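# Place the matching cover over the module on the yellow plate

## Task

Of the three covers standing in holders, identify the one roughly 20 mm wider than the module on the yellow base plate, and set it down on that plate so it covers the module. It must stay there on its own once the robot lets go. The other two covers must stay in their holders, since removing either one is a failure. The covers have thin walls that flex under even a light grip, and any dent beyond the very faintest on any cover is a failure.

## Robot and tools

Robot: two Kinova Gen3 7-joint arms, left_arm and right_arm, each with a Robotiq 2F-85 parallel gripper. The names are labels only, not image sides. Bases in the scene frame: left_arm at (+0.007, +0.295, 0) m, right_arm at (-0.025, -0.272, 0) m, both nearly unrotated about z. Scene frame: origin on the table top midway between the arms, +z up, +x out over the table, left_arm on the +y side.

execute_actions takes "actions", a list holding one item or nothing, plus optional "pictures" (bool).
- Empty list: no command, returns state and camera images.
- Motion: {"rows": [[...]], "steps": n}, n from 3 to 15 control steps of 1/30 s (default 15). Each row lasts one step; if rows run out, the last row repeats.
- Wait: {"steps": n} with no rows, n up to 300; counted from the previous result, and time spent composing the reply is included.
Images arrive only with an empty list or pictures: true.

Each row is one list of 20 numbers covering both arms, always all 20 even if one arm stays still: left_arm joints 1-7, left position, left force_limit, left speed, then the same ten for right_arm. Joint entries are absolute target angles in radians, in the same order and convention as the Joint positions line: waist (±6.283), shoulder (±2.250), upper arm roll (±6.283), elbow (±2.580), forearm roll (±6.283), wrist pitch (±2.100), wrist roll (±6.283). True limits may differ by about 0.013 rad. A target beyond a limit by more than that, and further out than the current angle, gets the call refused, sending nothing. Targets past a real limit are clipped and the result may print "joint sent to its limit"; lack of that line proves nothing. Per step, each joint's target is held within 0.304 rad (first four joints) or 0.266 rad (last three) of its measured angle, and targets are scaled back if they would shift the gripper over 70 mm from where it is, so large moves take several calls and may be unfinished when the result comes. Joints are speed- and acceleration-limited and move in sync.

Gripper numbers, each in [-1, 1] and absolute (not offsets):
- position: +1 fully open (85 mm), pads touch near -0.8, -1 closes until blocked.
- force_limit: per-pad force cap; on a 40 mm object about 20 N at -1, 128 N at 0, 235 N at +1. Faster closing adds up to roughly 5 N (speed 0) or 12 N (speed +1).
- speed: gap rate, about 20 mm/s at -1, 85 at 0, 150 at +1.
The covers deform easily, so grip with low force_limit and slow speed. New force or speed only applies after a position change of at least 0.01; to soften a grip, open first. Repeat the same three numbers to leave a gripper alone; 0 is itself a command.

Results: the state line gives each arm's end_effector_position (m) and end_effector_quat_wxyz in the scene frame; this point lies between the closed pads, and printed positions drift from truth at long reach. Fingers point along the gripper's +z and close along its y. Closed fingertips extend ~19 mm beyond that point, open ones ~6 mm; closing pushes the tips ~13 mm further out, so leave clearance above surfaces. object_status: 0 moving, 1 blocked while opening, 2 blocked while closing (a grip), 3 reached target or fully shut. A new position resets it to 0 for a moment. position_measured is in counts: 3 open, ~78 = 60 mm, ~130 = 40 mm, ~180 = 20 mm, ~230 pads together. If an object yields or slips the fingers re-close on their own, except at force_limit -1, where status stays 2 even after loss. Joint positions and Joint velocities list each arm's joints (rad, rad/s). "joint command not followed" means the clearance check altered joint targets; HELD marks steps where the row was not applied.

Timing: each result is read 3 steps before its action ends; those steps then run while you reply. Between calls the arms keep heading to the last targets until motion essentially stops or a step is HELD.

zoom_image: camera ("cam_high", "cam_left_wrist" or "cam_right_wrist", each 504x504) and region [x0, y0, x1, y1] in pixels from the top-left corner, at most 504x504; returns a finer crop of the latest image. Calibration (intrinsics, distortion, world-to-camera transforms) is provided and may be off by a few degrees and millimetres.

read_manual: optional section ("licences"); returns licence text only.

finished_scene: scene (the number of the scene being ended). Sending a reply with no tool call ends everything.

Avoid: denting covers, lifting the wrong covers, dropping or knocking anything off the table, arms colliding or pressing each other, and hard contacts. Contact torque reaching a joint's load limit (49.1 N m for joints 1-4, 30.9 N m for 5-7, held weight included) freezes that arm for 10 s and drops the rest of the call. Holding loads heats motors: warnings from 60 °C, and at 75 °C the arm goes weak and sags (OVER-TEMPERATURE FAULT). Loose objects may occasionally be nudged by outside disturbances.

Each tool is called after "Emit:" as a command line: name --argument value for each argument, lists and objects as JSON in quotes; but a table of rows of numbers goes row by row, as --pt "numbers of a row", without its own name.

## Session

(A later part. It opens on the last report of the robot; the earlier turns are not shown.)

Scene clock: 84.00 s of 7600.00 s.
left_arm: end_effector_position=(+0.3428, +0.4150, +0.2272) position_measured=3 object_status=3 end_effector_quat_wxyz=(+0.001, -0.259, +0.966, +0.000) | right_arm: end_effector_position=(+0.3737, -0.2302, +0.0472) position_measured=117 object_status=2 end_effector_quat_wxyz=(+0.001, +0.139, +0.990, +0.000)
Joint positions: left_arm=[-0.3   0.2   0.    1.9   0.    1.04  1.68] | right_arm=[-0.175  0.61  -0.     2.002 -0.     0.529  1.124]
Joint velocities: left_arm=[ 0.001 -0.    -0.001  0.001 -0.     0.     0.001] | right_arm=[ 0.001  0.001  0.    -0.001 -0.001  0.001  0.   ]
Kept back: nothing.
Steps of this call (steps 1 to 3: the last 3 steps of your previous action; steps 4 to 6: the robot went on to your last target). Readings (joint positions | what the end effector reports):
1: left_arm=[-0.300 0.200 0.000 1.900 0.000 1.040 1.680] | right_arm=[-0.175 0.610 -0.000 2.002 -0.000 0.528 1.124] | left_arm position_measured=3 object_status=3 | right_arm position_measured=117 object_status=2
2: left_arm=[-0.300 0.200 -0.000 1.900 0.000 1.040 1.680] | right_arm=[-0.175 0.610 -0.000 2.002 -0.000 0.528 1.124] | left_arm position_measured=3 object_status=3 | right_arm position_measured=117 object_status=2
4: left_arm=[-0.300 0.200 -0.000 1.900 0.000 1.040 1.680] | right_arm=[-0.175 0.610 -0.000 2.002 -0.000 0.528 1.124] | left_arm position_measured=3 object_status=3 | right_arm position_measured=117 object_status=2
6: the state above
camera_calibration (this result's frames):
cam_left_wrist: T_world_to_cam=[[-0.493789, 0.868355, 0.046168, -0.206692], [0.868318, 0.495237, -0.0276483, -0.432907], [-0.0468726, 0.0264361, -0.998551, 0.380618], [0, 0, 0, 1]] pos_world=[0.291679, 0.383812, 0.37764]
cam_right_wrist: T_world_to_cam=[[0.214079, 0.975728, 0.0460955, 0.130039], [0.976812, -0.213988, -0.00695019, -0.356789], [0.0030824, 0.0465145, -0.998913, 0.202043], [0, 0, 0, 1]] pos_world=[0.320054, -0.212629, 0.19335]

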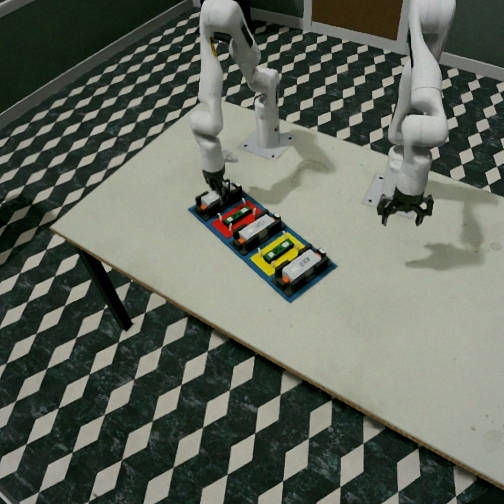

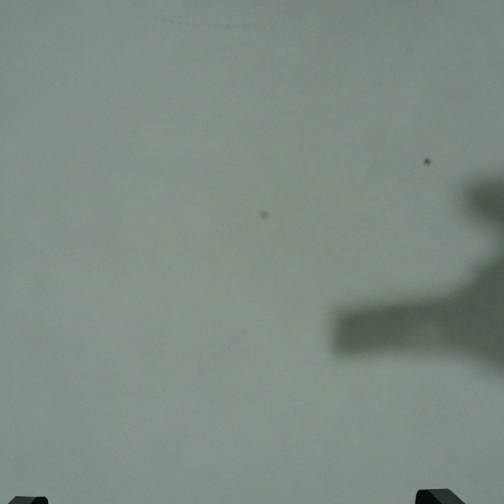

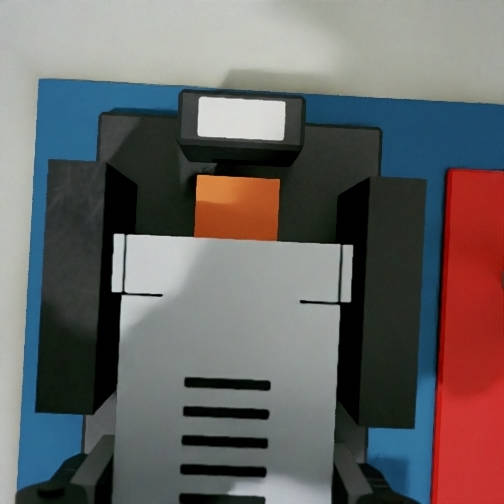

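Emit:
execute_actions --actions '[{"rows": [[-0.3,0.2,0,1.9,0,1.04,1.68,1,-1,-1, -0.1755,0.5911,0,1.9950,0,0.5303,1.1241,0.064,-0.76,-1],[-0.3,0.2,0,1.9,0,1.04,1.68,1,-1,-1, -0.1755,0.5903,0,1.9947,0,0.5314,1.1241,0.064,-0.76,-1],[-0.3,0.2,0,1.9,0,1.04,1.68,1,-1,-1, -0.1755,0.5892,0,1.9944,0,0.5328,1.1241,0.064,-0.76,-1],[-0.3,0.2,0,1.9,0,1.04,1.68,1,-1,-1, -0.1755,0.5881,0,1.9941,0,0.5342,1.1241,0.064,-0.76,-1],[-0.3,0.2,0,1.9,0,1.04,1.68,1,-1,-1, -0.1755,0.5870,0,1.9937,0,0.5356,1.1241,0.064,-0.76,-1],[-0.3,0.2,0,1.9,0,1.04,1.68,1,-1,-1, -0.1755,0.5859,0,1.9934,0,0.5371,1.1241,0.064,-0.76,-1],[-0.3,0.2,0,1.9,0,1.04,1.68,1,-1,-1, -0.1755,0.5847,0,1.9931,0,0.5385,1.1241,0.064,-0.76,-1],[-0.3,0.2,0,1.9,0,1.04,1.68,1,-1,-1, -0.1755,0.5836,0,1.9927,0,0.5400,1.1241,0.064,-0.76,-1],[-0.3,0.2,0,1.9,0,1.04,1.68,1,-1,-1, -0.1755,0.5825,0,1.9924,0,0.5414,1.1241,0.064,-0.76,-1],[-0.3,0.2,0,1.9,0,1.04,1.68,1,-1,-1, -0.1755,0.5814,0,1.9921,0,0.5429,1.1241,0.064,-0.76,-1],[-0.3,0.2,0,1.9,0,1.04,1.68,1,-1,-1, -0.1755,0.5803,0,1.9917,0,0.5443,1.1241,0.064,-0.76,-1],[-0.3,0.2,0,1.9,0,1.04,1.68,1,-1,-1, -0.1755,0.5791,0,1.9914,0,0.5457,1.1241,0.064,-0.76,-1],[-0.3,0.2,0,1.9,0,1.04,1.68,1,-1,-1, -0.1755,0.5780,0,1.9910,0,0.5472,1.1241,0.064,-0.76,-1],[-0.3,0.2,0,1.9,0,1.04,1.68,1,-1,-1, -0.1755,0.5769,0,1.9907,0,0.5486,1.1241,0.064,-0.76,-1],[-0.3,0.2,0,1.9,0,1.04,1.68,1,-1,-1, -0.1755,0.5758,0,1.9903,0,0.5501,1.1241,0.064,-0.76,-1]], "steps": 15}]'

Emit:
execute_actions --actions '[{"rows": [[-0.3,0.2,0,1.9,0,1.04,1.68,1,-1,-1, -0.1755,0.5747,0,1.9900,0,0.5515,1.1241,0.064,-0.76,-1],[-0.3,0.2,0,1.9,0,1.04,1.68,1,-1,-1, -0.1755,0.5736,0,1.9896,0,0.5530,1.1241,0.064,-0.76,-1],[-0.3,0.2,0,1.9,0,1.04,1.68,1,-1,-1, -0.1755,0.5725,0,1.9893,0,0.5544,1.1241,0.064,-0.76,-1],[-0.3,0.2,0,1.9,0,1.04,1.68,1,-1,-1, -0.1755,0.5714,0,1.9889,0,0.5559,1.1241,0.064,-0.76,-1],[-0.3,0.2,0,1.9,0,1.04,1.68,1,-1,-1, -0.1755,0.5703,0,1.9885,0,0.5573,1.1241,0.064,-0.76,-1],[-0.3,0.2,0,1.9,0,1.04,1.68,1,-1,-1, -0.1755,0.5692,0,1.9882,0,0.5588,1.1241,0.064,-0.76,-1],[-0.3,0.2,0,1.9,0,1.04,1.68,1,-1,-1, -0.1755,0.5681,0,1.9878,0,0.5602,1.1241,0.064,-0.76,-1],[-0.3,0.2,0,1.9,0,1.04,1.68,1,-1,-1, -0.1755,0.5669,0,1.9874,0,0.5617,1.1241,0.064,-0.76,-1],[-0.3,0.2,0,1.9,0,1.04,1.68,1,-1,-1, -0.1755,0.5658,0,1.9871,0,0.5631,1.1241,0.064,-0.76,-1],[-0.3,0.2,0,1.9,0,1.04,1.68,1,-1,-1, -0.1755,0.5647,0,1.9867,0,0.5646,1.1241,0.064,-0.76,-1],[-0.3,0.2,0,1.9,0,1.04,1.68,1,-1,-1, -0.1755,0.5638,0,1.9864,0,0.5658,1.1241,0.064,-0.76,-1],[-0.3,0.2,0,1.9,0,1.04,1.68,1,-1,-1, -0.1755,0.5631,0,1.9861,0,0.5668,1.1241,0.064,-0.76,-1]], "steps": 15}]'

Emit:
execute_actions --actions '[{"steps": 6}]' --pictures true

Scene clock: 86.27 s of 7600.00 s.
left_arm: end_effector_position=(+0.3428, +0.4150, +0.2272) position_measured=3 object_status=3 end_effector_quat_wxyz=(+0.001, -0.259, +0.966, +0.000) | right_arm: end_effector_position=(+0.3737, -0.2302, +0.0517) position_measured=117 object_status=2 end_effector_quat_wxyz=(+0.001, +0.139, +0.990, +0.000)
Joint positions: left_arm=[-0.3   0.2  -0.    1.9   0.    1.04  1.68] | right_arm=[-0.175  0.6   -0.     1.999  0.     0.541  1.124]
Joint velocities: left_arm=[-0.     0.     0.001  0.001  0.    -0.001  0.   ] | right_arm=[-0.001 -0.032 -0.001 -0.012 -0.     0.042 -0.   ]
Steps of this call (steps 1 to 15: the robot went on to your last target; steps 16 to 56: nothing new was sent; steps 57 to 68: the first 12 steps of this action). Readings (joint positions | what the end effector reports):
57: left_arm=[-0.300 0.200 -0.000 1.900 0.000 1.040 1.680] | right_arm=[-0.175 0.610 -0.000 2.002 -0.000 0.529 1.124] | left_arm position_measured=3 object_status=3 | right_arm position_measured=117 object_status=2
58: left_arm=[-0.300 0.200 0.000 1.900 0.000 1.040 1.680] | right_arm=[-0.175 0.609 -0.000 2.002 -0.000 0.529 1.124] | left_arm position_measured=3 object_status=3 | right_arm position_measured=117 object_status=2
60: left_arm=[-0.300 0.200 0.000 1.900 0.000 1.040 1.680] | right_arm=[-0.175 0.608 -0.000 2.002 -0.000 0.531 1.124] | left_arm position_measured=3 object_status=3 | right_arm position_measured=117 object_status=2
64: left_arm=[-0.300 0.200 -0.000 1.900 0.000 1.040 1.680] | right_arm=[-0.175 0.604 -0.000 2.001 0.000 0.536 1.124] | left_arm position_measured=3 object_status=3 | right_arm position_measured=117 object_status=2
68: the state above

Scene clock: 86.77 s of 7600.00 s.
left_arm: end_effector_position=(+0.3428, +0.4150, +0.2272) position_measured=3 object_status=3 end_effector_quat_wxyz=(+0.001, -0.259, +0.966, +0.000) | right_arm: end_effector_position=(+0.3737, -0.2302, +0.0593) position_measured=117 object_status=2 end_effector_quat_wxyz=(+0.001, +0.139, +0.990, +0.000)
Joint positions: left_arm=[-0.3   0.2   0.    1.9   0.    1.04  1.68] | right_arm=[-0.175  0.583 -0.     1.994  0.     0.563  1.124]
Joint velocities: left_arm=[ 0.     0.    -0.     0.     0.    -0.001  0.001] | right_arm=[-0.001 -0.032 -0.001 -0.008 -0.001  0.038 -0.002]
Steps of this call (steps 1 to 3: the last 3 steps of your previous action; steps 4 to 15: the first 12 steps of this action). Readings (joint positions | what the end effector reports):
4: left_arm=[-0.300 0.200 0.000 1.900 0.000 1.040 1.680] | right_arm=[-0.175 0.595 -0.000 1.998 0.000 0.547 1.124] | left_arm position_measured=3 object_status=3 | right_arm position_measured=117 object_status=2
5: left_arm=[-0.300 0.200 0.000 1.900 0.000 1.040 1.680] | right_arm=[-0.175 0.594 -0.000 1.998 0.000 0.549 1.124] | left_arm position_measured=3 object_status=3 | right_arm position_measured=117 object_status=2
7: left_arm=[-0.300 0.200 0.000 1.900 0.000 1.040 1.680] | right_arm=[-0.175 0.592 -0.000 1.997 0.000 0.551 1.124] | left_arm position_measured=3 object_status=3 | right_arm position_measured=117 object_status=2
11: left_arm=[-0.300 0.200 0.000 1.900 0.000 1.040 1.680] | right_arm=[-0.175 0.587 -0.000 1.996 0.000 0.557 1.124] | left_arm position_measured=3 object_status=3 | right_arm position_measured=117 object_status=2
15: the state above

Scene clock: 86.97 s of 7600.00 s.
left_arm: end_effector_position=(+0.3428, +0.4150, +0.2272) position_measured=3 object_status=3 end_effector_quat_wxyz=(+0.001, -0.259, +0.966, +0.000) | right_arm: end_effector_position=(+0.3737, -0.2302, +0.0603) position_measured=117 object_status=2 end_effector_quat_wxyz=(+0.001, +0.139, +0.990, +0.000)
Joint positions: left_arm=[-0.3   0.2   0.    1.9   0.    1.04  1.68] | right_arm=[-0.175  0.58  -0.     1.994  0.     0.566  1.124]
Joint velocities: left_arm=[-0.001 -0.    -0.    -0.001  0.     0.001 -0.001] | right_arm=[ 0.001 -0.     0.001  0.001  0.001  0.    -0.   ]
Kept back: nothing.
Steps of this call (steps 1 to 3: the last 3 steps of your previous action; steps 4 to 6: the robot went on to your last target). Readings (joint positions | what the end effector reports):
1: left_arm=[-0.300 0.200 0.000 1.900 0.000 1.040 1.680] | right_arm=[-0.175 0.582 -0.000 1.994 0.000 0.564 1.124] | left_arm position_measured=3 object_status=3 | right_arm position_measured=117 object_status=2
2: left_arm=[-0.300 0.200 -0.000 1.900 0.000 1.040 1.680] | right_arm=[-0.175 0.581 -0.000 1.994 0.000 0.565 1.124] | left_arm position_measured=3 object_status=3 | right_arm position_measured=117 object_status=2
4: left_arm=[-0.300 0.200 0.000 1.900 0.000 1.040 1.680] | right_arm=[-0.175 0.580 -0.000 1.994 0.000 0.566 1.124] | left_arm position_measured=3 object_status=3 | right_arm position_measured=117 object_status=2
6: the state above
camera_calibration (this result's frames):
cam_left_wrist: T_world_to_cam=[[-0.493789, 0.868355, 0.046168, -0.206692], [0.868318, 0.495237, -0.0276485, -0.432907], [-0.0468729, 0.026436, -0.998551, 0.380618], [0, 0, 0, 1]] pos_world=[0.291679, 0.383812, 0.37764]
cam_right_wrist: T_world_to_cam=[[0.213941, 0.975756, 0.0461391, 0.129508], [0.976841, -0.213861, -0.00670535, -0.356701], [0.00332457, 0.0465051, -0.998913, 0.215027], [0, 0, 0, 1]] pos_world=[0.320019, -0.212653, 0.206426]

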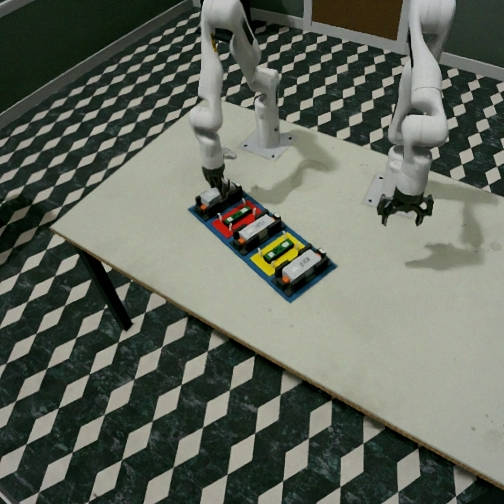

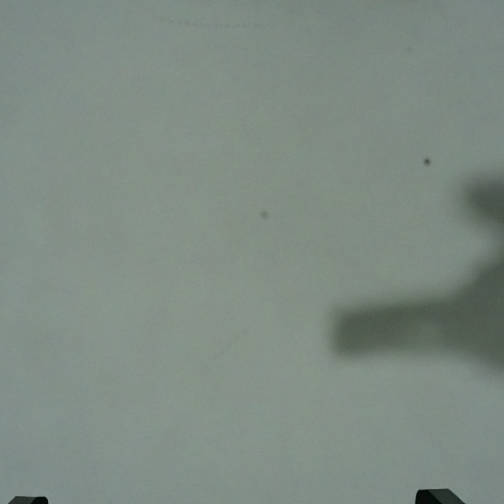

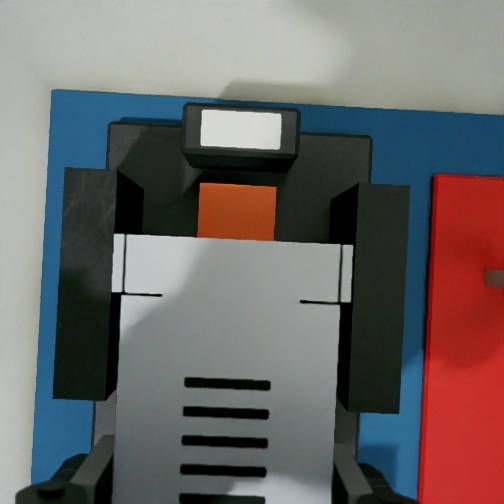

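Emit:
execute_actions --actions '[{"rows": [[-0.3,0.2,0,1.9,0,1.04,1.68,1,-1,-1, -0.1755,0.5625,0,1.9859,0,0.5678,1.1241,0.064,-0.76,-1],[-0.3,0.2,0,1.9,0,1.04,1.68,1,-1,-1, -0.1755,0.5617,0,1.9857,0,0.5690,1.1241,0.064,-0.76,-1],[-0.3,0.2,0,1.9,0,1.04,1.68,1,-1,-1, -0.1755,0.5606,0,1.9853,0,0.5704,1.1241,0.064,-0.76,-1],[-0.3,0.2,0,1.9,0,1.04,1.68,1,-1,-1, -0.1755,0.5595,0,1.9849,0,0.5719,1.1241,0.064,-0.76,-1],[-0.3,0.2,0,1.9,0,1.04,1.68,1,-1,-1, -0.1755,0.5584,0,1.9845,0,0.5734,1.1241,0.064,-0.76,-1],[-0.3,0.2,0,1.9,0,1.04,1.68,1,-1,-1, -0.1755,0.5573,0,1.9841,0,0.5748,1.1241,0.064,-0.76,-1],[-0.3,0.2,0,1.9,0,1.04,1.68,1,-1,-1, -0.1755,0.5562,0,1.9837,0,0.5763,1.1241,0.064,-0.76,-1],[-0.3,0.2,0,1.9,0,1.04,1.68,1,-1,-1, -0.1755,0.5551,0,1.9833,0,0.5777,1.1241,0.064,-0.76,-1],[-0.3,0.2,0,1.9,0,1.04,1.68,1,-1,-1, -0.1755,0.5540,0,1.9829,0,0.5792,1.1241,0.064,-0.76,-1],[-0.3,0.2,0,1.9,0,1.04,1.68,1,-1,-1, -0.1755,0.5529,0,1.9825,0,0.5807,1.1241,0.064,-0.76,-1],[-0.3,0.2,0,1.9,0,1.04,1.68,1,-1,-1, -0.1755,0.5518,0,1.9821,0,0.5821,1.1241,0.064,-0.76,-1],[-0.3,0.2,0,1.9,0,1.04,1.68,1,-1,-1, -0.1755,0.5509,0,1.9818,0,0.5834,1.1241,0.064,-0.76,-1],[-0.3,0.2,0,1.9,0,1.04,1.68,1,-1,-1, -0.1755,0.5503,0,1.9816,0,0.5843,1.1241,0.064,-0.76,-1]], "steps": 15}]'

Emit:
execute_actions --actions '[{"steps": 7}]'

Scene clock: 87.83 s of 7600.00 s.
left_arm: end_effector_position=(+0.3428, +0.4150, +0.2272) position_measured=3 object_status=3 end_effector_quat_wxyz=(+0.001, -0.259, +0.966, +0.000) | right_arm: end_effector_position=(+0.3753, -0.2293, +0.0687) position_measured=117 object_status=2 end_effector_quat_wxyz=(+0.004, +0.139, +0.990, +0.002)
Joint positions: left_arm=[-0.3   0.2   0.    1.9   0.    1.04  1.68] | right_arm=[-0.176  0.562 -0.001  1.988 -0.001  0.584  1.124]
Joint velocities: left_arm=[ 0.     0.001 -0.     0.     0.    -0.001 -0.001] | right_arm=[-0.006 -0.078 -0.006 -0.013 -0.006  0.058  0.   ]
Steps of this call (steps 1 to 14: the robot went on to your last target; steps 15 to 26: the first 12 steps of this action). Readings (joint positions | what the end effector reports):
15: left_arm=[-0.300 0.200 0.000 1.900 0.000 1.040 1.680] | right_arm=[-0.175 0.580 -0.000 1.994 0.000 0.566 1.124] | left_arm position_measured=3 object_status=3 | right_arm position_measured=117 object_status=2
16: left_arm=[-0.300 0.200 0.000 1.900 0.000 1.040 1.680] | right_arm=[-0.175 0.580 -0.000 1.993 0.000 0.567 1.124] | left_arm position_measured=3 object_status=3 | right_arm position_measured=117 object_status=2
18: left_arm=[-0.300 0.200 0.000 1.900 0.000 1.040 1.680] | right_arm=[-0.175 0.578 -0.000 1.993 0.000 0.569 1.124] | left_arm position_measured=3 object_status=3 | right_arm position_measured=117 object_status=2
22: left_arm=[-0.300 0.200 0.000 1.900 0.000 1.040 1.680] | right_arm=[-0.175 0.574 -0.000 1.992 0.000 0.574 1.124] | left_arm position_measured=3 object_status=3 | right_arm position_measured=117 object_status=2
26: the state above

Scene clock: 88.07 s of 7600.00 s.
left_arm: end_effector_position=(+0.3428, +0.4150, +0.2272) position_measured=3 object_status=3 end_effector_quat_wxyz=(+0.001, -0.259, +0.966, +0.000) | right_arm: end_effector_position=(+0.3806, -0.2298, +0.0736) position_measured=117 object_status=2 end_effector_quat_wxyz=(+0.011, +0.140, +0.990, +0.003)
Joint positions: left_arm=[-0.3   0.2   0.    1.9   0.    1.04  1.68] | right_arm=[-0.175  0.552  0.001  1.982  0.     0.585  1.124]
Joint velocities: left_arm=[-0.001 -0.001  0.001  0.001  0.    -0.001  0.001] | right_arm=[ 0.005 -0.014  0.    -0.005 -0.001  0.004 -0.001]
Kept back: nothing.
Steps of this call (steps 1 to 3: the last 3 steps of your previous action; steps 4 to 7: the robot went on to your last target). Readings (joint positions | what the end effector reports):
1: left_arm=[-0.300 0.200 0.000 1.900 0.000 1.040 1.680] | right_arm=[-0.176 0.559 -0.001 1.988 -0.001 0.585 1.124] | left_arm position_measured=3 object_status=3 | right_arm position_measured=117 object_status=2
2: left_arm=[-0.300 0.200 0.000 1.900 0.000 1.040 1.680] | right_arm=[-0.176 0.558 -0.001 1.987 -0.001 0.586 1.124] | left_arm position_measured=3 object_status=3 | right_arm position_measured=117 object_status=2
4: left_arm=[-0.300 0.200 0.000 1.900 0.000 1.040 1.680] | right_arm=[-0.176 0.554 0.000 1.984 0.000 0.585 1.124] | left_arm position_measured=3 object_status=3 | right_arm position_measured=117 object_status=2
7: the state above

Emit:
execute_actions --actions '[{"rows": [[-0.3,0.2,0,1.9,0,1.04,1.68,1,-1,-1, -0.1755,0.5488,0,1.9811,0,0.5880,1.1241,0.064,-0.76,-1],[-0.3,0.2,0,1.9,0,1.04,1.68,1,-1,-1, -0.1755,0.5469,0,1.9804,0,0.5927,1.1241,0.064,-0.76,-1],[-0.3,0.2,0,1.9,0,1.04,1.68,1,-1,-1, -0.1755,0.5447,0,1.9795,0,0.5984,1.1241,0.064,-0.76,-1],[-0.3,0.2,0,1.9,0,1.04,1.68,1,-1,-1, -0.1755,0.5424,0,1.9787,0,0.6040,1.1241,0.064,-0.76,-1],[-0.3,0.2,0,1.9,0,1.04,1.68,1,-1,-1, -0.1755,0.5401,0,1.9779,0,0.6096,1.1241,0.064,-0.76,-1],[-0.3,0.2,0,1.9,0,1.04,1.68,1,-1,-1, -0.1755,0.5379,0,1.9770,0,0.6153,1.1241,0.064,-0.76,-1],[-0.3,0.2,0,1.9,0,1.04,1.68,1,-1,-1, -0.1755,0.5356,0,1.9762,0,0.6209,1.1241,0.064,-0.76,-1],[-0.3,0.2,0,1.9,0,1.04,1.68,1,-1,-1, -0.1755,0.5333,0,1.9754,0,0.6265,1.1241,0.064,-0.76,-1],[-0.3,0.2,0,1.9,0,1.04,1.68,1,-1,-1, -0.1755,0.5311,0,1.9745,0,0.6322,1.1241,0.064,-0.76,-1],[-0.3,0.2,0,1.9,0,1.04,1.68,1,-1,-1, -0.1755,0.5292,0,1.9738,0,0.6369,1.1241,0.064,-0.76,-1],[-0.3,0.2,0,1.9,0,1.04,1.68,1,-1,-1, -0.1755,0.5277,0,1.9733,0,0.6406,1.1241,0.064,-0.76,-1]], "steps": 15}]'

Emit:
execute_actions --actions '[{"steps": 6}]' --pictures true

Scene clock: 88.83 s of 7600.00 s.
left_arm: end_effector_position=(+0.3428, +0.4150, +0.2272) position_measured=3 object_status=3 end_effector_quat_wxyz=(+0.001, -0.259, +0.966, +0.000) | right_arm: end_effector_position=(+0.3746, -0.2301, +0.0833) position_measured=117 object_status=2 end_effector_quat_wxyz=(+0.002, +0.139, +0.990, +0.001)
Joint positions: left_arm=[-0.3   0.2   0.    1.9   0.    1.04  1.68] | right_arm=[-0.175  0.531 -0.     1.975 -0.     0.632  1.124]
Joint velocities: left_arm=[-0.    -0.    -0.002 -0.003  0.    -0.    -0.001] | right_arm=[-0.001 -0.041  0.    -0.016  0.001  0.117 -0.002]
Steps of this call (steps 1 to 11: the robot went on to your last target; steps 12 to 23: the first 12 steps of this action). Readings (joint positions | what the end effector reports):
12: left_arm=[-0.300 0.200 -0.000 1.900 0.000 1.040 1.680] | right_arm=[-0.175 0.550 0.001 1.982 0.000 0.585 1.124] | left_arm position_measured=3 object_status=3 | right_arm position_measured=117 object_status=2
13: left_arm=[-0.300 0.200 0.000 1.900 0.000 1.040 1.680] | right_arm=[-0.175 0.550 0.001 1.982 0.000 0.587 1.124] | left_arm position_measured=3 object_status=3 | right_arm position_measured=117 object_status=2
15: left_arm=[-0.300 0.200 0.000 1.900 0.000 1.040 1.680] | right_arm=[-0.175 0.547 0.001 1.981 0.000 0.592 1.124] | left_arm position_measured=3 object_status=3 | right_arm position_measured=117 object_status=2
19: left_arm=[-0.300 0.200 0.000 1.900 0.000 1.040 1.680] | right_arm=[-0.175 0.539 -0.000 1.978 -0.000 0.611 1.124] | left_arm position_measured=3 object_status=3 | right_arm position_measured=117 object_status=2
23: the state above

Scene clock: 89.03 s of 7600.00 s.
left_arm: end_effector_position=(+0.3428, +0.4150, +0.2272) position_measured=3 object_status=3 end_effector_quat_wxyz=(+0.001, -0.259, +0.966, +0.000) | right_arm: end_effector_position=(+0.3733, -0.2303, +0.0848) position_measured=117 object_status=2 end_effector_quat_wxyz=(-0.000, +0.139, +0.990, -0.000)
Joint positions: left_arm=[-0.3   0.2  -0.    1.9   0.    1.04  1.68] | right_arm=[-0.175  0.528  0.     1.973 -0.     0.64   1.124]
Joint velocities: left_arm=[-0.     0.    -0.001 -0.     0.    -0.     0.   ] | right_arm=[ 0.    -0.005 -0.002  0.    -0.001  0.008 -0.001]
Kept back: nothing.
Steps of this call (steps 1 to 3: the last 3 steps of your previous action; steps 4 to 6: the robot went on to your last target). Readings (joint positions | what the end effector reports):
1: left_arm=[-0.300 0.200 0.000 1.900 0.000 1.040 1.680] | right_arm=[-0.175 0.530 0.000 1.974 -0.000 0.635 1.124] | left_arm position_measured=3 object_status=3 | right_arm position_measured=117 object_status=2
2: left_arm=[-0.300 0.200 0.000 1.900 0.000 1.040 1.680] | right_arm=[-0.175 0.530 0.000 1.974 -0.000 0.637 1.124] | left_arm position_measured=3 object_status=3 | right_arm position_measured=117 object_status=2
4: left_arm=[-0.300 0.200 -0.000 1.900 0.000 1.040 1.680] | right_arm=[-0.175 0.529 0.000 1.974 0.000 0.639 1.124] | left_arm position_measured=3 object_status=3 | right_arm position_measured=117 object_status=2
6: the state above
camera_calibration (this result's frames):
cam_left_wrist: T_world_to_cam=[[-0.493789, 0.868355, 0.0461681, -0.206692], [0.868318, 0.495237, -0.0276483, -0.432907], [-0.0468727, 0.0264361, -0.998551, 0.380618], [0, 0, 0, 1]] pos_world=[0.291679, 0.383812, 0.37764]
cam_right_wrist: T_world_to_cam=[[0.213926, 0.975788, 0.0455329, 0.12858], [0.976848, -0.21378, -0.00809534, -0.35604], [0.0018347, 0.0462105, -0.99893, 0.239983], [0, 0, 0, 1]] pos_world=[0.31985, -0.212671, 0.23099]

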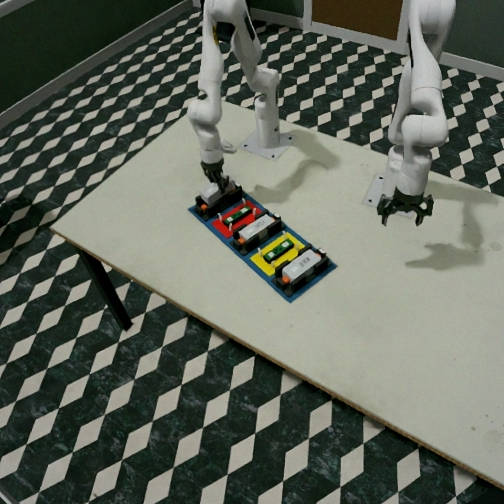

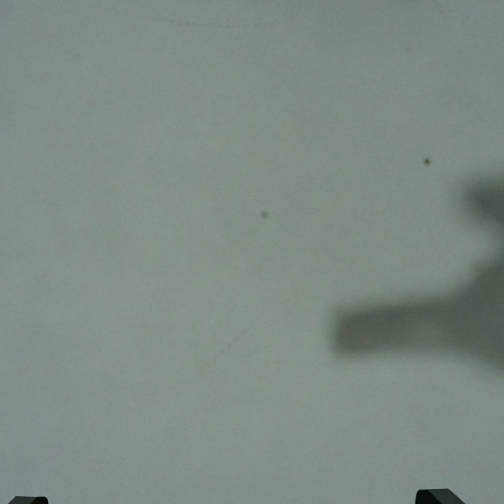

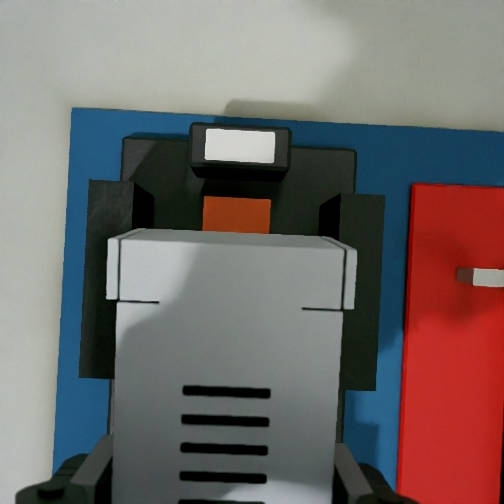

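Emit:
execute_actions --actions '[{"rows": [[-0.3,0.2,0,1.9,0,1.04,1.68,1,-1,-1, -0.1755,0.5260,0,1.9725,0,0.6431,1.1241,0.064,-0.76,-1],[-0.3,0.2,0,1.9,0,1.04,1.68,1,-1,-1, -0.1755,0.5215,0,1.9703,0,0.6498,1.1241,0.064,-0.76,-1],[-0.3,0.2,0,1.9,0,1.04,1.68,1,-1,-1, -0.1755,0.5149,0,1.9670,0,0.6597,1.1241,0.064,-0.76,-1],[-0.3,0.2,0,1.9,0,1.04,1.68,1,-1,-1, -0.1755,0.5066,0,1.9630,0,0.6720,1.1241,0.064,-0.76,-1],[-0.3,0.2,0,1.9,0,1.04,1.68,1,-1,-1, -0.1755,0.4974,0,1.9585,0,0.6857,1.1241,0.064,-0.76,-1],[-0.3,0.2,0,1.9,0,1.04,1.68,1,-1,-1, -0.1755,0.4885,0,1.9540,0,0.6991,1.1241,0.064,-0.76,-1],[-0.3,0.2,0,1.9,0,1.04,1.68,1,-1,-1, -0.1755,0.4807,0,1.9495,0,0.7114,1.1241,0.064,-0.76,-1],[-0.3,0.2,0,1.9,0,1.04,1.68,1,-1,-1, -0.1755,0.4743,0,1.9456,0,0.7217,1.1241,0.064,-0.76,-1],[-0.3,0.2,0,1.9,0,1.04,1.68,1,-1,-1, -0.1755,0.4699,0,1.9430,0,0.7287,1.1241,0.064,-0.76,-1],[-0.3,0.2,0,1.9,0,1.04,1.68,1,-1,-1, -0.1755,0.4683,0,1.9420,0,0.7313,1.1241,0.064,-0.76,-1]], "steps": 11}]'

Emit:
execute_actions --actions '[{"rows": [ [-0.3,0.2,0,1.9,0,1.04,1.68,1,-1,-1, -0.1772,0.4695,0,1.9397,0.0003,0.7323,1.1222,0.064,-0.76,-1], [-0.3,0.2,0,1.9,0,1.04,1.68,1,-1,-1, -0.1822,0.4729,0,1.9329,0.0010,0.7353,1.1169,0.064,-0.76,-1], [-0.3,0.2,0,1.9,0,1.04,1.68,1,-1,-1, -0.1903,0.4783,0,1.9219,0.0023,0.7401,1.1082,0.064,-0.76,-1], [-0.3,0.2,0,1.9,0,1.04,1.68,1,-1,-1, -0.2012,0.4857,0,1.9071,0.0040,0.7466,1.0965,0.064,-0.76,-1], [-0.3,0.2,0,1.9,0,1.04,1.68,1,-1,-1, -0.2147,0.4948,0,1.8888,0.0060,0.7546,1.0820,0.064,-0.76,-1], [-0.3,0.2,0,1.9,0,1.04,1.68,1,-1,-1, -0.2305,0.5055,0,1.8674,0.0085,0.7640,1.0650,0.064,-0.76,-1], [-0.3,0.2,0,1.9,0,1.04,1.68,1,-1,-1, -0.2485,0.5176,0,1.8430,0.0112,0.7746,1.0457,0.064,-0.76,-1], [-0.3,0.2,0,1.9,0,1.04,1.68,1,-1,-1, -0.2683,0.5310,0,1.8161,0.0143,0.7864,1.0244,0.064,-0.76,-1], [-0.3,0.2,0,1.9,0,1.04,1.68,1,-1,-1, -0.2898,0.5455,0,1.7870,0.0176,0.7991,1.0013,0.064,-0.76,-1], [-0.3,0.2,0,1.9,0,1.04,1.68,1,-1,-1, -0.3127,0.5610,0,1.7559,0.0211,0.8127,0.9767,0.064,-0.76,-1], [-0.3,0.2,0,1.9,0,1.04,1.68,1,-1,-1, -0.3368,0.5772,0,1.7233,0.0248,0.8270,0.9509,0.064,-0.76,-1], [-0.3,0.2,0,1.9,0,1.04,1.68,1,-1,-1, -0.3618,0.5941,0,1.6894,0.0287,0.8418,0.9240,0.064,-0.76,-1], [-0.3,0.2,0,1.9,0,1.04,1.68,1,-1,-1, -0.3875,0.6115,0,1.6545,0.0326,0.8571,0.8964,0.064,-0.76,-1], [-0.3,0.2,0,1.9,0,1.04,1.68,1,-1,-1, -0.4137,0.6292,0,1.6190,0.0366,0.8726,0.8683,0.064,-0.76,-1], [-0.3,0.2,0,1.9,0,1.04,1.68,1,-1,-1, -0.4401,0.6470,0,1.5832,0.0407,0.8883,0.8399,0.064,-0.76,-1]], "steps": 15}]'

Emit:
execute_actions --actions '[{"rows": [ [-0.3,0.2,0,1.9,0,1.04,1.68,1,-1,-1, -0.4665,0.6648,0,1.5473,0.0448,0.9040,0.8115,0.064,-0.76,-1], [-0.3,0.2,0,1.9,0,1.04,1.68,1,-1,-1, -0.4927,0.6825,0,1.5118,0.0488,0.9195,0.7834,0.064,-0.76,-1], [-0.3,0.2,0,1.9,0,1.04,1.68,1,-1,-1, -0.5184,0.6999,0,1.4769,0.0527,0.9348,0.7558,0.064,-0.76,-1], [-0.3,0.2,0,1.9,0,1.04,1.68,1,-1,-1, -0.5434,0.7168,0,1.4430,0.0566,0.9496,0.7289,0.064,-0.76,-1], [-0.3,0.2,0,1.9,0,1.04,1.68,1,-1,-1, -0.5675,0.7330,0,1.4104,0.0603,0.9639,0.7031,0.064,-0.76,-1], [-0.3,0.2,0,1.9,0,1.04,1.68,1,-1,-1, -0.5904,0.7485,0,1.3793,0.0638,0.9775,0.6785,0.064,-0.76,-1], [-0.3,0.2,0,1.9,0,1.04,1.68,1,-1,-1, -0.6119,0.7630,0,1.3502,0.0671,0.9902,0.6554,0.064,-0.76,-1], [-0.3,0.2,0,1.9,0,1.04,1.68,1,-1,-1, -0.6317,0.7764,0,1.3233,0.0702,1.0020,0.6341,0.064,-0.76,-1], [-0.3,0.2,0,1.9,0,1.04,1.68,1,-1,-1, -0.6497,0.7885,0,1.2989,0.0729,1.0126,0.6148,0.064,-0.76,-1], [-0.3,0.2,0,1.9,0,1.04,1.68,1,-1,-1, -0.6655,0.7992,0,1.2775,0.0754,1.0220,0.5978,0.064,-0.76,-1], [-0.3,0.2,0,1.9,0,1.04,1.68,1,-1,-1, -0.6790,0.8083,0,1.2592,0.0774,1.0300,0.5833,0.064,-0.76,-1], [-0.3,0.2,0,1.9,0,1.04,1.68,1,-1,-1, -0.6899,0.8157,0,1.2444,0.0791,1.0365,0.5716,0.064,-0.76,-1], [-0.3,0.2,0,1.9,0,1.04,1.68,1,-1,-1, -0.6980,0.8211,0,1.2334,0.0804,1.0413,0.5629,0.064,-0.76,-1], [-0.3,0.2,0,1.9,0,1.04,1.68,1,-1,-1, -0.7030,0.8245,0,1.2266,0.0811,1.0443,0.5576,0.064,-0.76,-1], [-0.3,0.2,0,1.9,0,1.04,1.68,1,-1,-1, -0.7047,0.8257,0,1.2243,0.0814,1.0453,0.5557,0.064,-0.76,-1]], "steps": 15}]'

Emit:
execute_actions --actions '[{"steps": 15}]' --pictures true

Scene clock: 94.80 s of 7600.00 s.
left_arm: end_effector_position=(+0.3428, +0.4150, +0.2272) position_measured=3 object_status=3 end_effector_quat_wxyz=(+0.001, -0.259, +0.966, +0.000) | right_arm: end_effector_position=(+0.3737, -0.2302, +0.1006) position_measured=117 object_status=2 end_effector_quat_wxyz=(+0.001, +0.139, +0.990, +0.000)
Joint positions: left_arm=[-0.3   0.2   0.    1.9   0.    1.04  1.68] | right_arm=[-0.176  0.496 -0.     1.958  0.     0.686  1.124]
Joint velocities: left_arm=[ 0.    -0.001  0.001  0.     0.     0.     0.001] | right_arm=[-0.001 -0.207  0.001 -0.116  0.001  0.33  -0.001]
Steps of this call (steps 1 to 15: the robot went on to your last target; steps 16 to 90: nothing new was sent; then 2.50 s passed at rest; steps 91 to 98: the first 8 steps of this action). Readings (joint positions | what the end effector reports):
91: left_arm=[-0.300 0.200 0.000 1.900 0.000 1.040 1.680] | right_arm=[-0.176 0.527 -0.000 1.973 0.000 0.641 1.124] | left_arm position_measured=3 object_status=3 | right_arm position_measured=117 object_status=2
92: left_arm=[-0.300 0.200 0.000 1.900 0.000 1.040 1.680] | right_arm=[-0.176 0.526 -0.000 1.973 0.000 0.642 1.124] | left_arm position_measured=3 object_status=3 | right_arm position_measured=117 object_status=2
94: left_arm=[-0.300 0.200 0.000 1.900 0.000 1.040 1.680] | right_arm=[-0.176 0.520 -0.000 1.970 0.000 0.650 1.124] | left_arm position_measured=3 object_status=3 | right_arm position_measured=117 object_status=2
98: the state above

Scene clock: 95.30 s of 7600.00 s.
left_arm: end_effector_position=(+0.3428, +0.4150, +0.2272) position_measured=3 object_status=3 end_effector_quat_wxyz=(+0.001, -0.259, +0.966, +0.000) | right_arm: end_effector_position=(+0.4073, -0.1850, +0.1150) position_measured=117 object_status=2 end_effector_quat_wxyz=(+0.005, +0.136, +0.991, -0.004)
Joint positions: left_arm=[-0.3   0.2   0.    1.9   0.    1.04  1.68] | right_arm=[-0.272  0.535  0.001  1.814  0.015  0.787  1.023]
Joint velocities: left_arm=[ 0.     0.     0.001  0.001  0.    -0.    -0.001] | right_arm=[-0.507  0.34  -0.001 -0.691  0.079  0.303 -0.547]
Steps of this call (steps 1 to 3: the last 3 steps of your previous action; steps 4 to 15: the first 12 steps of this action). Readings (joint positions | what the end effector reports):
4: left_arm=[-0.300 0.200 -0.000 1.900 0.000 1.040 1.680] | right_arm=[-0.176 0.475 0.000 1.945 0.000 0.722 1.124] | left_arm position_measured=3 object_status=3 | right_arm position_measured=117 object_status=2
5: left_arm=[-0.300 0.200 -0.000 1.900 0.000 1.040 1.680] | right_arm=[-0.177 0.474 0.000 1.943 0.000 0.726 1.123] | left_arm position_measured=3 object_status=3 | right_arm position_measured=117 object_status=2
7: left_arm=[-0.300 0.200 0.000 1.900 0.000 1.040 1.680] | right_arm=[-0.184 0.477 0.001 1.934 0.001 0.733 1.117] | left_arm position_measured=3 object_status=3 | right_arm position_measured=117 object_status=2
11: left_arm=[-0.300 0.200 0.000 1.900 0.000 1.040 1.680] | right_arm=[-0.216 0.497 0.001 1.891 0.006 0.753 1.084] | left_arm position_measured=3 object_status=3 | right_arm position_measured=117 object_status=2
15: the state above

Scene clock: 95.80 s of 7600.00 s.
left_arm: end_effector_position=(+0.3428, +0.4150, +0.2272) position_measured=3 object_status=3 end_effector_quat_wxyz=(+0.001, -0.259, +0.966, +0.000) | right_arm: end_effector_position=(+0.4678, -0.0193, +0.1165) position_measured=117 object_status=2 end_effector_quat_wxyz=(+0.029, +0.137, +0.990, -0.008)
Joint positions: left_arm=[-0.3   0.2  -0.    1.9   0.    1.04  1.68] | right_arm=[-0.555  0.725  0.     1.427  0.059  0.956  0.716]
Joint velocities: left_arm=[ 0.002 -0.    -0.001 -0.     0.    -0.001  0.001] | right_arm=[-0.56   0.379 -0.    -0.764  0.086  0.333 -0.605]
Steps of this call (steps 1 to 3: the last 3 steps of your previous action; steps 4 to 15: the first 12 steps of this action). Readings (joint positions | what the end effector reports):
4: left_arm=[-0.300 0.200 0.000 1.900 0.000 1.040 1.680] | right_arm=[-0.346 0.584 0.001 1.712 0.026 0.832 0.943] | left_arm position_measured=3 object_status=3 | right_arm position_measured=117 object_status=2
5: left_arm=[-0.300 0.200 -0.000 1.900 -0.000 1.040 1.680] | right_arm=[-0.365 0.597 0.000 1.686 0.029 0.843 0.922] | left_arm position_measured=3 object_status=3 | right_arm position_measured=117 object_status=2
7: left_arm=[-0.300 0.200 0.000 1.900 0.000 1.040 1.680] | right_arm=[-0.403 0.623 0.000 1.633 0.035 0.866 0.880] | left_arm position_measured=3 object_status=3 | right_arm position_measured=117 object_status=2
11: left_arm=[-0.300 0.200 0.000 1.900 0.000 1.040 1.680] | right_arm=[-0.479 0.674 0.000 1.529 0.047 0.911 0.798] | left_arm position_measured=3 object_status=3 | right_arm position_measured=117 object_status=2
15: the state above

Scene clock: 96.30 s of 7600.00 s.
left_arm: end_effector_position=(+0.3428, +0.4150, +0.2272) position_measured=3 object_status=3 end_effector_quat_wxyz=(+0.001, -0.259, +0.966, +0.000) | right_arm: end_effector_position=(+0.4681, +0.0780, +0.1159) position_measured=117 object_status=2 end_effector_quat_wxyz=(+0.042, +0.140, +0.989, -0.005)
Joint positions: left_arm=[-0.3   0.2   0.    1.9   0.    1.04  1.68] | right_arm=[-0.703  0.824 -0.     1.225  0.081  1.045  0.556]
Joint velocities: left_arm=[-0.     0.001 -0.    -0.    -0.     0.    -0.001] | right_arm=[-0.015  0.016  0.002 -0.007 -0.     0.004 -0.003]
Kept back: nothing.
Steps of this call (steps 1 to 3: the last 3 steps of your previous action; steps 4 to 15: the robot went on to your last target). Readings (joint positions | what the end effector reports):
1: left_arm=[-0.300 0.200 0.000 1.900 0.000 1.040 1.680] | right_arm=[-0.573 0.738 0.000 1.401 0.061 0.967 0.696] | left_arm position_measured=3 object_status=3 | right_arm position_measured=117 object_status=2
2: left_arm=[-0.300 0.200 0.000 1.900 0.000 1.040 1.680] | right_arm=[-0.592 0.750 0.000 1.376 0.064 0.979 0.676] | left_arm position_measured=3 object_status=3 | right_arm position_measured=117 object_status=2
4: left_arm=[-0.300 0.200 0.000 1.900 0.000 1.040 1.680] | right_arm=[-0.629 0.775 0.000 1.325 0.070 1.001 0.636] | left_arm position_measured=3 object_status=3 | right_arm position_measured=117 object_status=2
8: left_arm=[-0.300 0.200 -0.000 1.900 0.000 1.040 1.680] | right_arm=[-0.685 0.812 -0.002 1.248 0.078 1.034 0.573] | left_arm position_measured=3 object_status=3 | right_arm position_measured=117 object_status=2
15: the state above
camera_calibration (this result's frames):
cam_left_wrist: T_world_to_cam=[[-0.493789, 0.868355, 0.0461681, -0.206692], [0.868318, 0.495237, -0.0276483, -0.432907], [-0.0468727, 0.0264361, -0.998551, 0.380618], [0, 0, 0, 1]] pos_world=[0.291679, 0.383812, 0.37764]
cam_right_wrist: T_world_to_cam=[[0.211628, 0.976484, 0.0411517, -0.192412], [0.97369, -0.214289, 0.0775064, -0.390858], [0.0845021, 0.0236665, -0.996142, 0.219365], [0, 0, 0, 1]] pos_world=[0.402757, 0.0989394, 0.25673]

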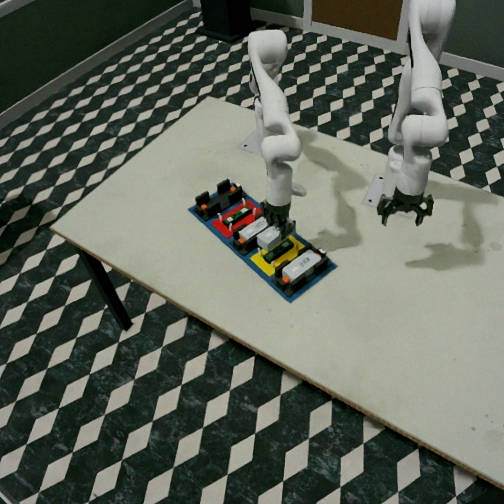

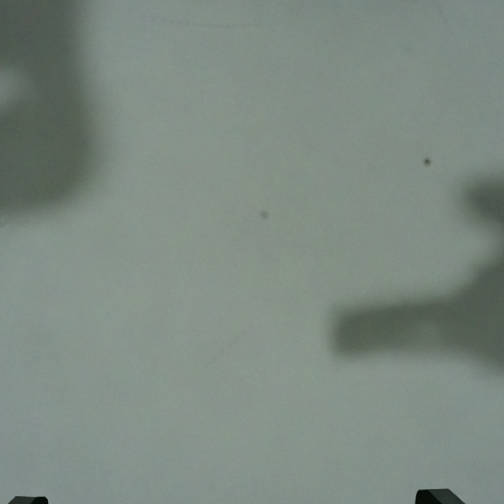

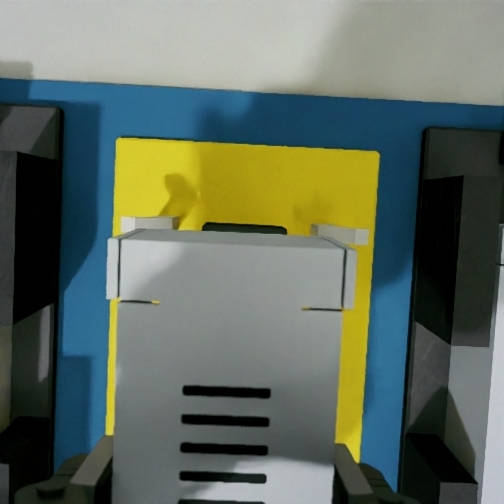

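Emit:
zoom_image --camera "cam_right_wrist" --region '[90, 120, 390, 320]'

Region (90, 120, 390, 320) of cam_right_wrist's 504x504 image, scaled by 1.680.

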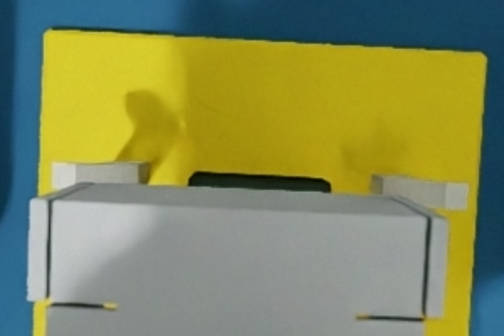

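Emit:
execute_actions --actions '[{"steps": 1}]'

Scene clock: 98.80 s of 7600.00 s.
left_arm: end_effector_position=(+0.3428, +0.4150, +0.2272) position_measured=3 object_status=3 end_effector_quat_wxyz=(+0.001, -0.259, +0.966, +0.000) | right_arm: end_effector_position=(+0.4675, +0.0787, +0.1150) position_measured=117 object_status=2 end_effector_quat_wxyz=(+0.042, +0.139, +0.989, -0.006)
Joint positions: left_arm=[-0.3   0.2   0.    1.9   0.    1.04  1.68] | right_arm=[-0.705  0.826 -0.     1.224  0.081  1.045  0.556]
Joint velocities: left_arm=[ 0.     0.    -0.001  0.001  0.     0.001  0.   ] | right_arm=[-0.    -0.002 -0.001 -0.001  0.001 -0.    -0.   ]
Kept back: nothing.
Steps of this call (steps 1 to 15: the robot went on to your last target; steps 16 to 75: nothing new was sent). Readings (joint positions | what the end effector reports):
1: left_arm=[-0.300 0.200 -0.000 1.900 -0.000 1.040 1.680] | right_arm=[-0.703 0.824 -0.000 1.225 0.081 1.045 0.556] | left_arm position_measured=3 object_status=3 | right_arm position_measured=117 object_status=2
2: left_arm=[-0.300 0.200 0.000 1.900 0.000 1.040 1.680] | right_arm=[-0.704 0.825 -0.000 1.225 0.081 1.045 0.556] | left_arm position_measured=3 object_status=3 | right_arm position_measured=117 object_status=2
4: left_arm=[-0.300 0.200 0.000 1.900 0.000 1.040 1.680] | right_arm=[-0.704 0.825 -0.000 1.224 0.081 1.045 0.556] | left_arm position_measured=3 object_status=3 | right_arm position_measured=117 object_status=2
8: left_arm=[-0.300 0.200 0.000 1.900 0.000 1.040 1.680] | right_arm=[-0.705 0.826 -0.000 1.224 0.081 1.045 0.556] | left_arm position_measured=3 object_status=3 | right_arm position_measured=117 object_status=2
75: the state above
All arms were judged still, so your last target was given up. Only a new action makes them travel on or press farther. Fingers that are still opening or closing keep moving.

Emit:
execute_actions --actions '[{"rows": [ [-0.3,0.2,0,1.9,0,1.04,1.68,1,-1,-1, -0.7050,0.8265,0,1.2250,0.0815,1.0439,0.5553,0.064,-0.76,-1], [-0.3,0.2,0,1.9,0,1.04,1.68,1,-1,-1, -0.7058,0.8286,0,1.2269,0.0817,1.0400,0.5541,0.064,-0.76,-1], [-0.3,0.2,0,1.9,0,1.04,1.68,1,-1,-1, -0.7069,0.8316,0,1.2296,0.0821,1.0342,0.5523,0.064,-0.76,-1], [-0.3,0.2,0,1.9,0,1.04,1.68,1,-1,-1, -0.7084,0.8354,0,1.2330,0.0825,1.0272,0.5502,0.064,-0.76,-1], [-0.3,0.2,0,1.9,0,1.04,1.68,1,-1,-1, -0.7099,0.8395,0,1.2367,0.0830,1.0197,0.5479,0.064,-0.76,-1], [-0.3,0.2,0,1.9,0,1.04,1.68,1,-1,-1, -0.7114,0.8435,0,1.2403,0.0835,1.0121,0.5455,0.064,-0.76,-1], [-0.3,0.2,0,1.9,0,1.04,1.68,1,-1,-1, -0.7129,0.8473,0,1.2437,0.0839,1.0051,0.5434,0.064,-0.76,-1], [-0.3,0.2,0,1.9,0,1.04,1.68,1,-1,-1, -0.7140,0.8503,0,1.2464,0.0843,0.9993,0.5416,0.064,-0.76,-1], [-0.3,0.2,0,1.9,0,1.04,1.68,1,-1,-1, -0.7148,0.8524,0,1.2483,0.0845,0.9954,0.5404,0.064,-0.76,-1], [-0.3,0.2,0,1.9,0,1.04,1.68,1,-1,-1, -0.7151,0.8532,0,1.2490,0.0846,0.9940,0.5400,0.064,-0.76,-1]], "steps": 15}]'

Emit:
execute_actions --actions '[{"steps": 12}]' --pictures true

Scene clock: 100.20 s of 7600.00 s.
left_arm: end_effector_position=(+0.3428, +0.4150, +0.2272) position_measured=3 object_status=3 end_effector_quat_wxyz=(+0.001, -0.259, +0.966, +0.000) | right_arm: end_effector_position=(+0.4638, +0.0830, +0.0942) position_measured=117 object_status=2 end_effector_quat_wxyz=(+0.042, +0.139, +0.989, -0.006)
Joint positions: left_arm=[-0.3   0.2  -0.    1.9   0.    1.04  1.68] | right_arm=[-0.714  0.851 -0.     1.247  0.084  0.999  0.541]
Joint velocities: left_arm=[ 0.     0.001 -0.    -0.     0.     0.     0.001] | right_arm=[-0.011  0.033  0.     0.033  0.004 -0.063 -0.018]
Steps of this call (steps 1 to 30: nothing new was sent; steps 31 to 42: the first 12 steps of this action). Readings (joint positions | what the end effector reports):
31: left_arm=[-0.300 0.200 0.000 1.900 0.000 1.040 1.680] | right_arm=[-0.705 0.826 0.000 1.224 0.081 1.045 0.556] | left_arm position_measured=3 object_status=3 | right_arm position_measured=117 object_status=2
32: left_arm=[-0.300 0.200 0.000 1.900 0.000 1.040 1.680] | right_arm=[-0.705 0.826 0.000 1.225 0.082 1.044 0.555] | left_arm position_measured=3 object_status=3 | right_arm position_measured=117 object_status=2
34: left_arm=[-0.300 0.200 -0.000 1.900 0.000 1.040 1.680] | right_arm=[-0.706 0.829 0.000 1.227 0.082 1.039 0.554] | left_arm position_measured=3 object_status=3 | right_arm position_measured=117 object_status=2
38: left_arm=[-0.300 0.200 0.000 1.900 0.000 1.040 1.680] | right_arm=[-0.711 0.841 0.000 1.238 0.083 1.017 0.547] | left_arm position_measured=3 object_status=3 | right_arm position_measured=117 object_status=2
42: the state above

Scene clock: 100.60 s of 7600.00 s.
left_arm: end_effector_position=(+0.3428, +0.4150, +0.2272) position_measured=3 object_status=3 end_effector_quat_wxyz=(+0.001, -0.259, +0.966, +0.000) | right_arm: end_effector_position=(+0.4636, +0.0834, +0.0921) position_measured=117 object_status=2 end_effector_quat_wxyz=(+0.042, +0.139, +0.989, -0.006)
Joint positions: left_arm=[-0.3   0.2   0.    1.9   0.    1.04  1.68] | right_arm=[-0.715  0.853 -0.     1.249  0.085  0.994  0.54 ]
Joint velocities: left_arm=[-0.001  0.    -0.002 -0.001 -0.    -0.001 -0.   ] | right_arm=[-0.001  0.    -0.    -0.002 -0.001  0.001 -0.   ]
Kept back: nothing.
Steps of this call (steps 1 to 3: the last 3 steps of your previous action; steps 4 to 12: the robot went on to your last target). Readings (joint positions | what the end effector reports):
1: left_arm=[-0.300 0.200 -0.000 1.900 0.000 1.040 1.680] | right_arm=[-0.714 0.851 -0.000 1.248 0.084 0.997 0.541] | left_arm position_measured=3 object_status=3 | right_arm position_measured=117 object_status=2
2: left_arm=[-0.300 0.200 0.000 1.900 0.000 1.040 1.680] | right_arm=[-0.715 0.852 -0.000 1.248 0.084 0.996 0.541] | left_arm position_measured=3 object_status=3 | right_arm position_measured=117 object_status=2
4: left_arm=[-0.300 0.200 0.000 1.900 0.000 1.040 1.680] | right_arm=[-0.715 0.853 -0.000 1.249 0.085 0.995 0.540] | left_arm position_measured=3 object_status=3 | right_arm position_measured=117 object_status=2
8: left_arm=[-0.300 0.200 0.000 1.900 0.000 1.040 1.680] | right_arm=[-0.715 0.853 -0.000 1.249 0.085 0.994 0.540] | left_arm position_measured=3 object_status=3 | right_arm position_measured=117 object_status=2
12: the state above
camera_calibration (this result's frames):
cam_left_wrist: T_world_to_cam=[[-0.493789, 0.868355, 0.0461681, -0.206692], [0.868318, 0.495237, -0.0276487, -0.432907], [-0.046873, 0.0264359, -0.998551, 0.380618], [0, 0, 0, 1]] pos_world=[0.291679, 0.383812, 0.37764]
cam_right_wrist: T_world_to_cam=[[0.210373, 0.976799, 0.0400983, -0.195102], [0.974042, -0.212933, 0.0768276, -0.383682], [0.0835833, 0.022895, -0.996238, 0.196422], [0, 0, 0, 1]] pos_world=[0.398349, 0.10438, 0.232983]

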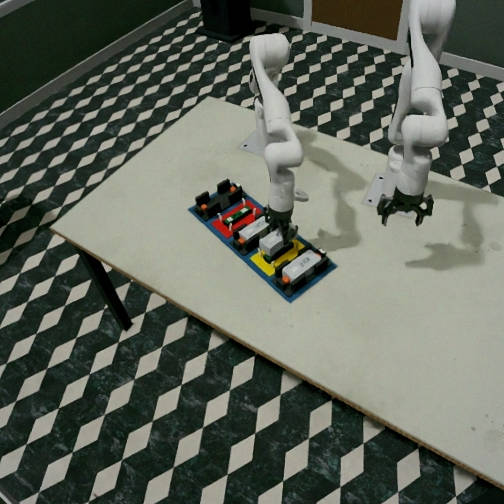

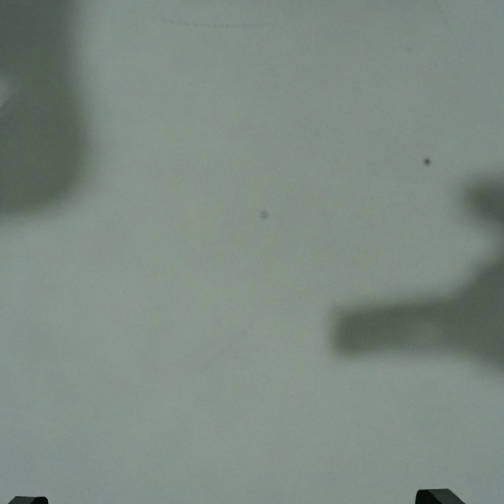

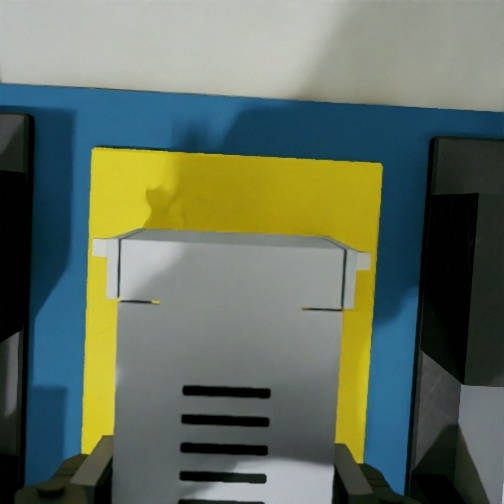

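Emit:
zoom_image --camera "cam_right_wrist" --region '[70, 130, 400, 330]'

Region (70, 130, 400, 330) of cam_right_wrist's 504x504 image, scaled by 1.527; it fills the top 305 rows of this view, and the rest is white.

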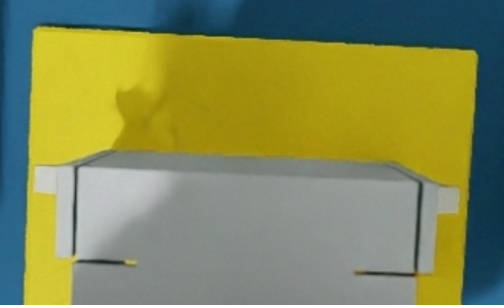

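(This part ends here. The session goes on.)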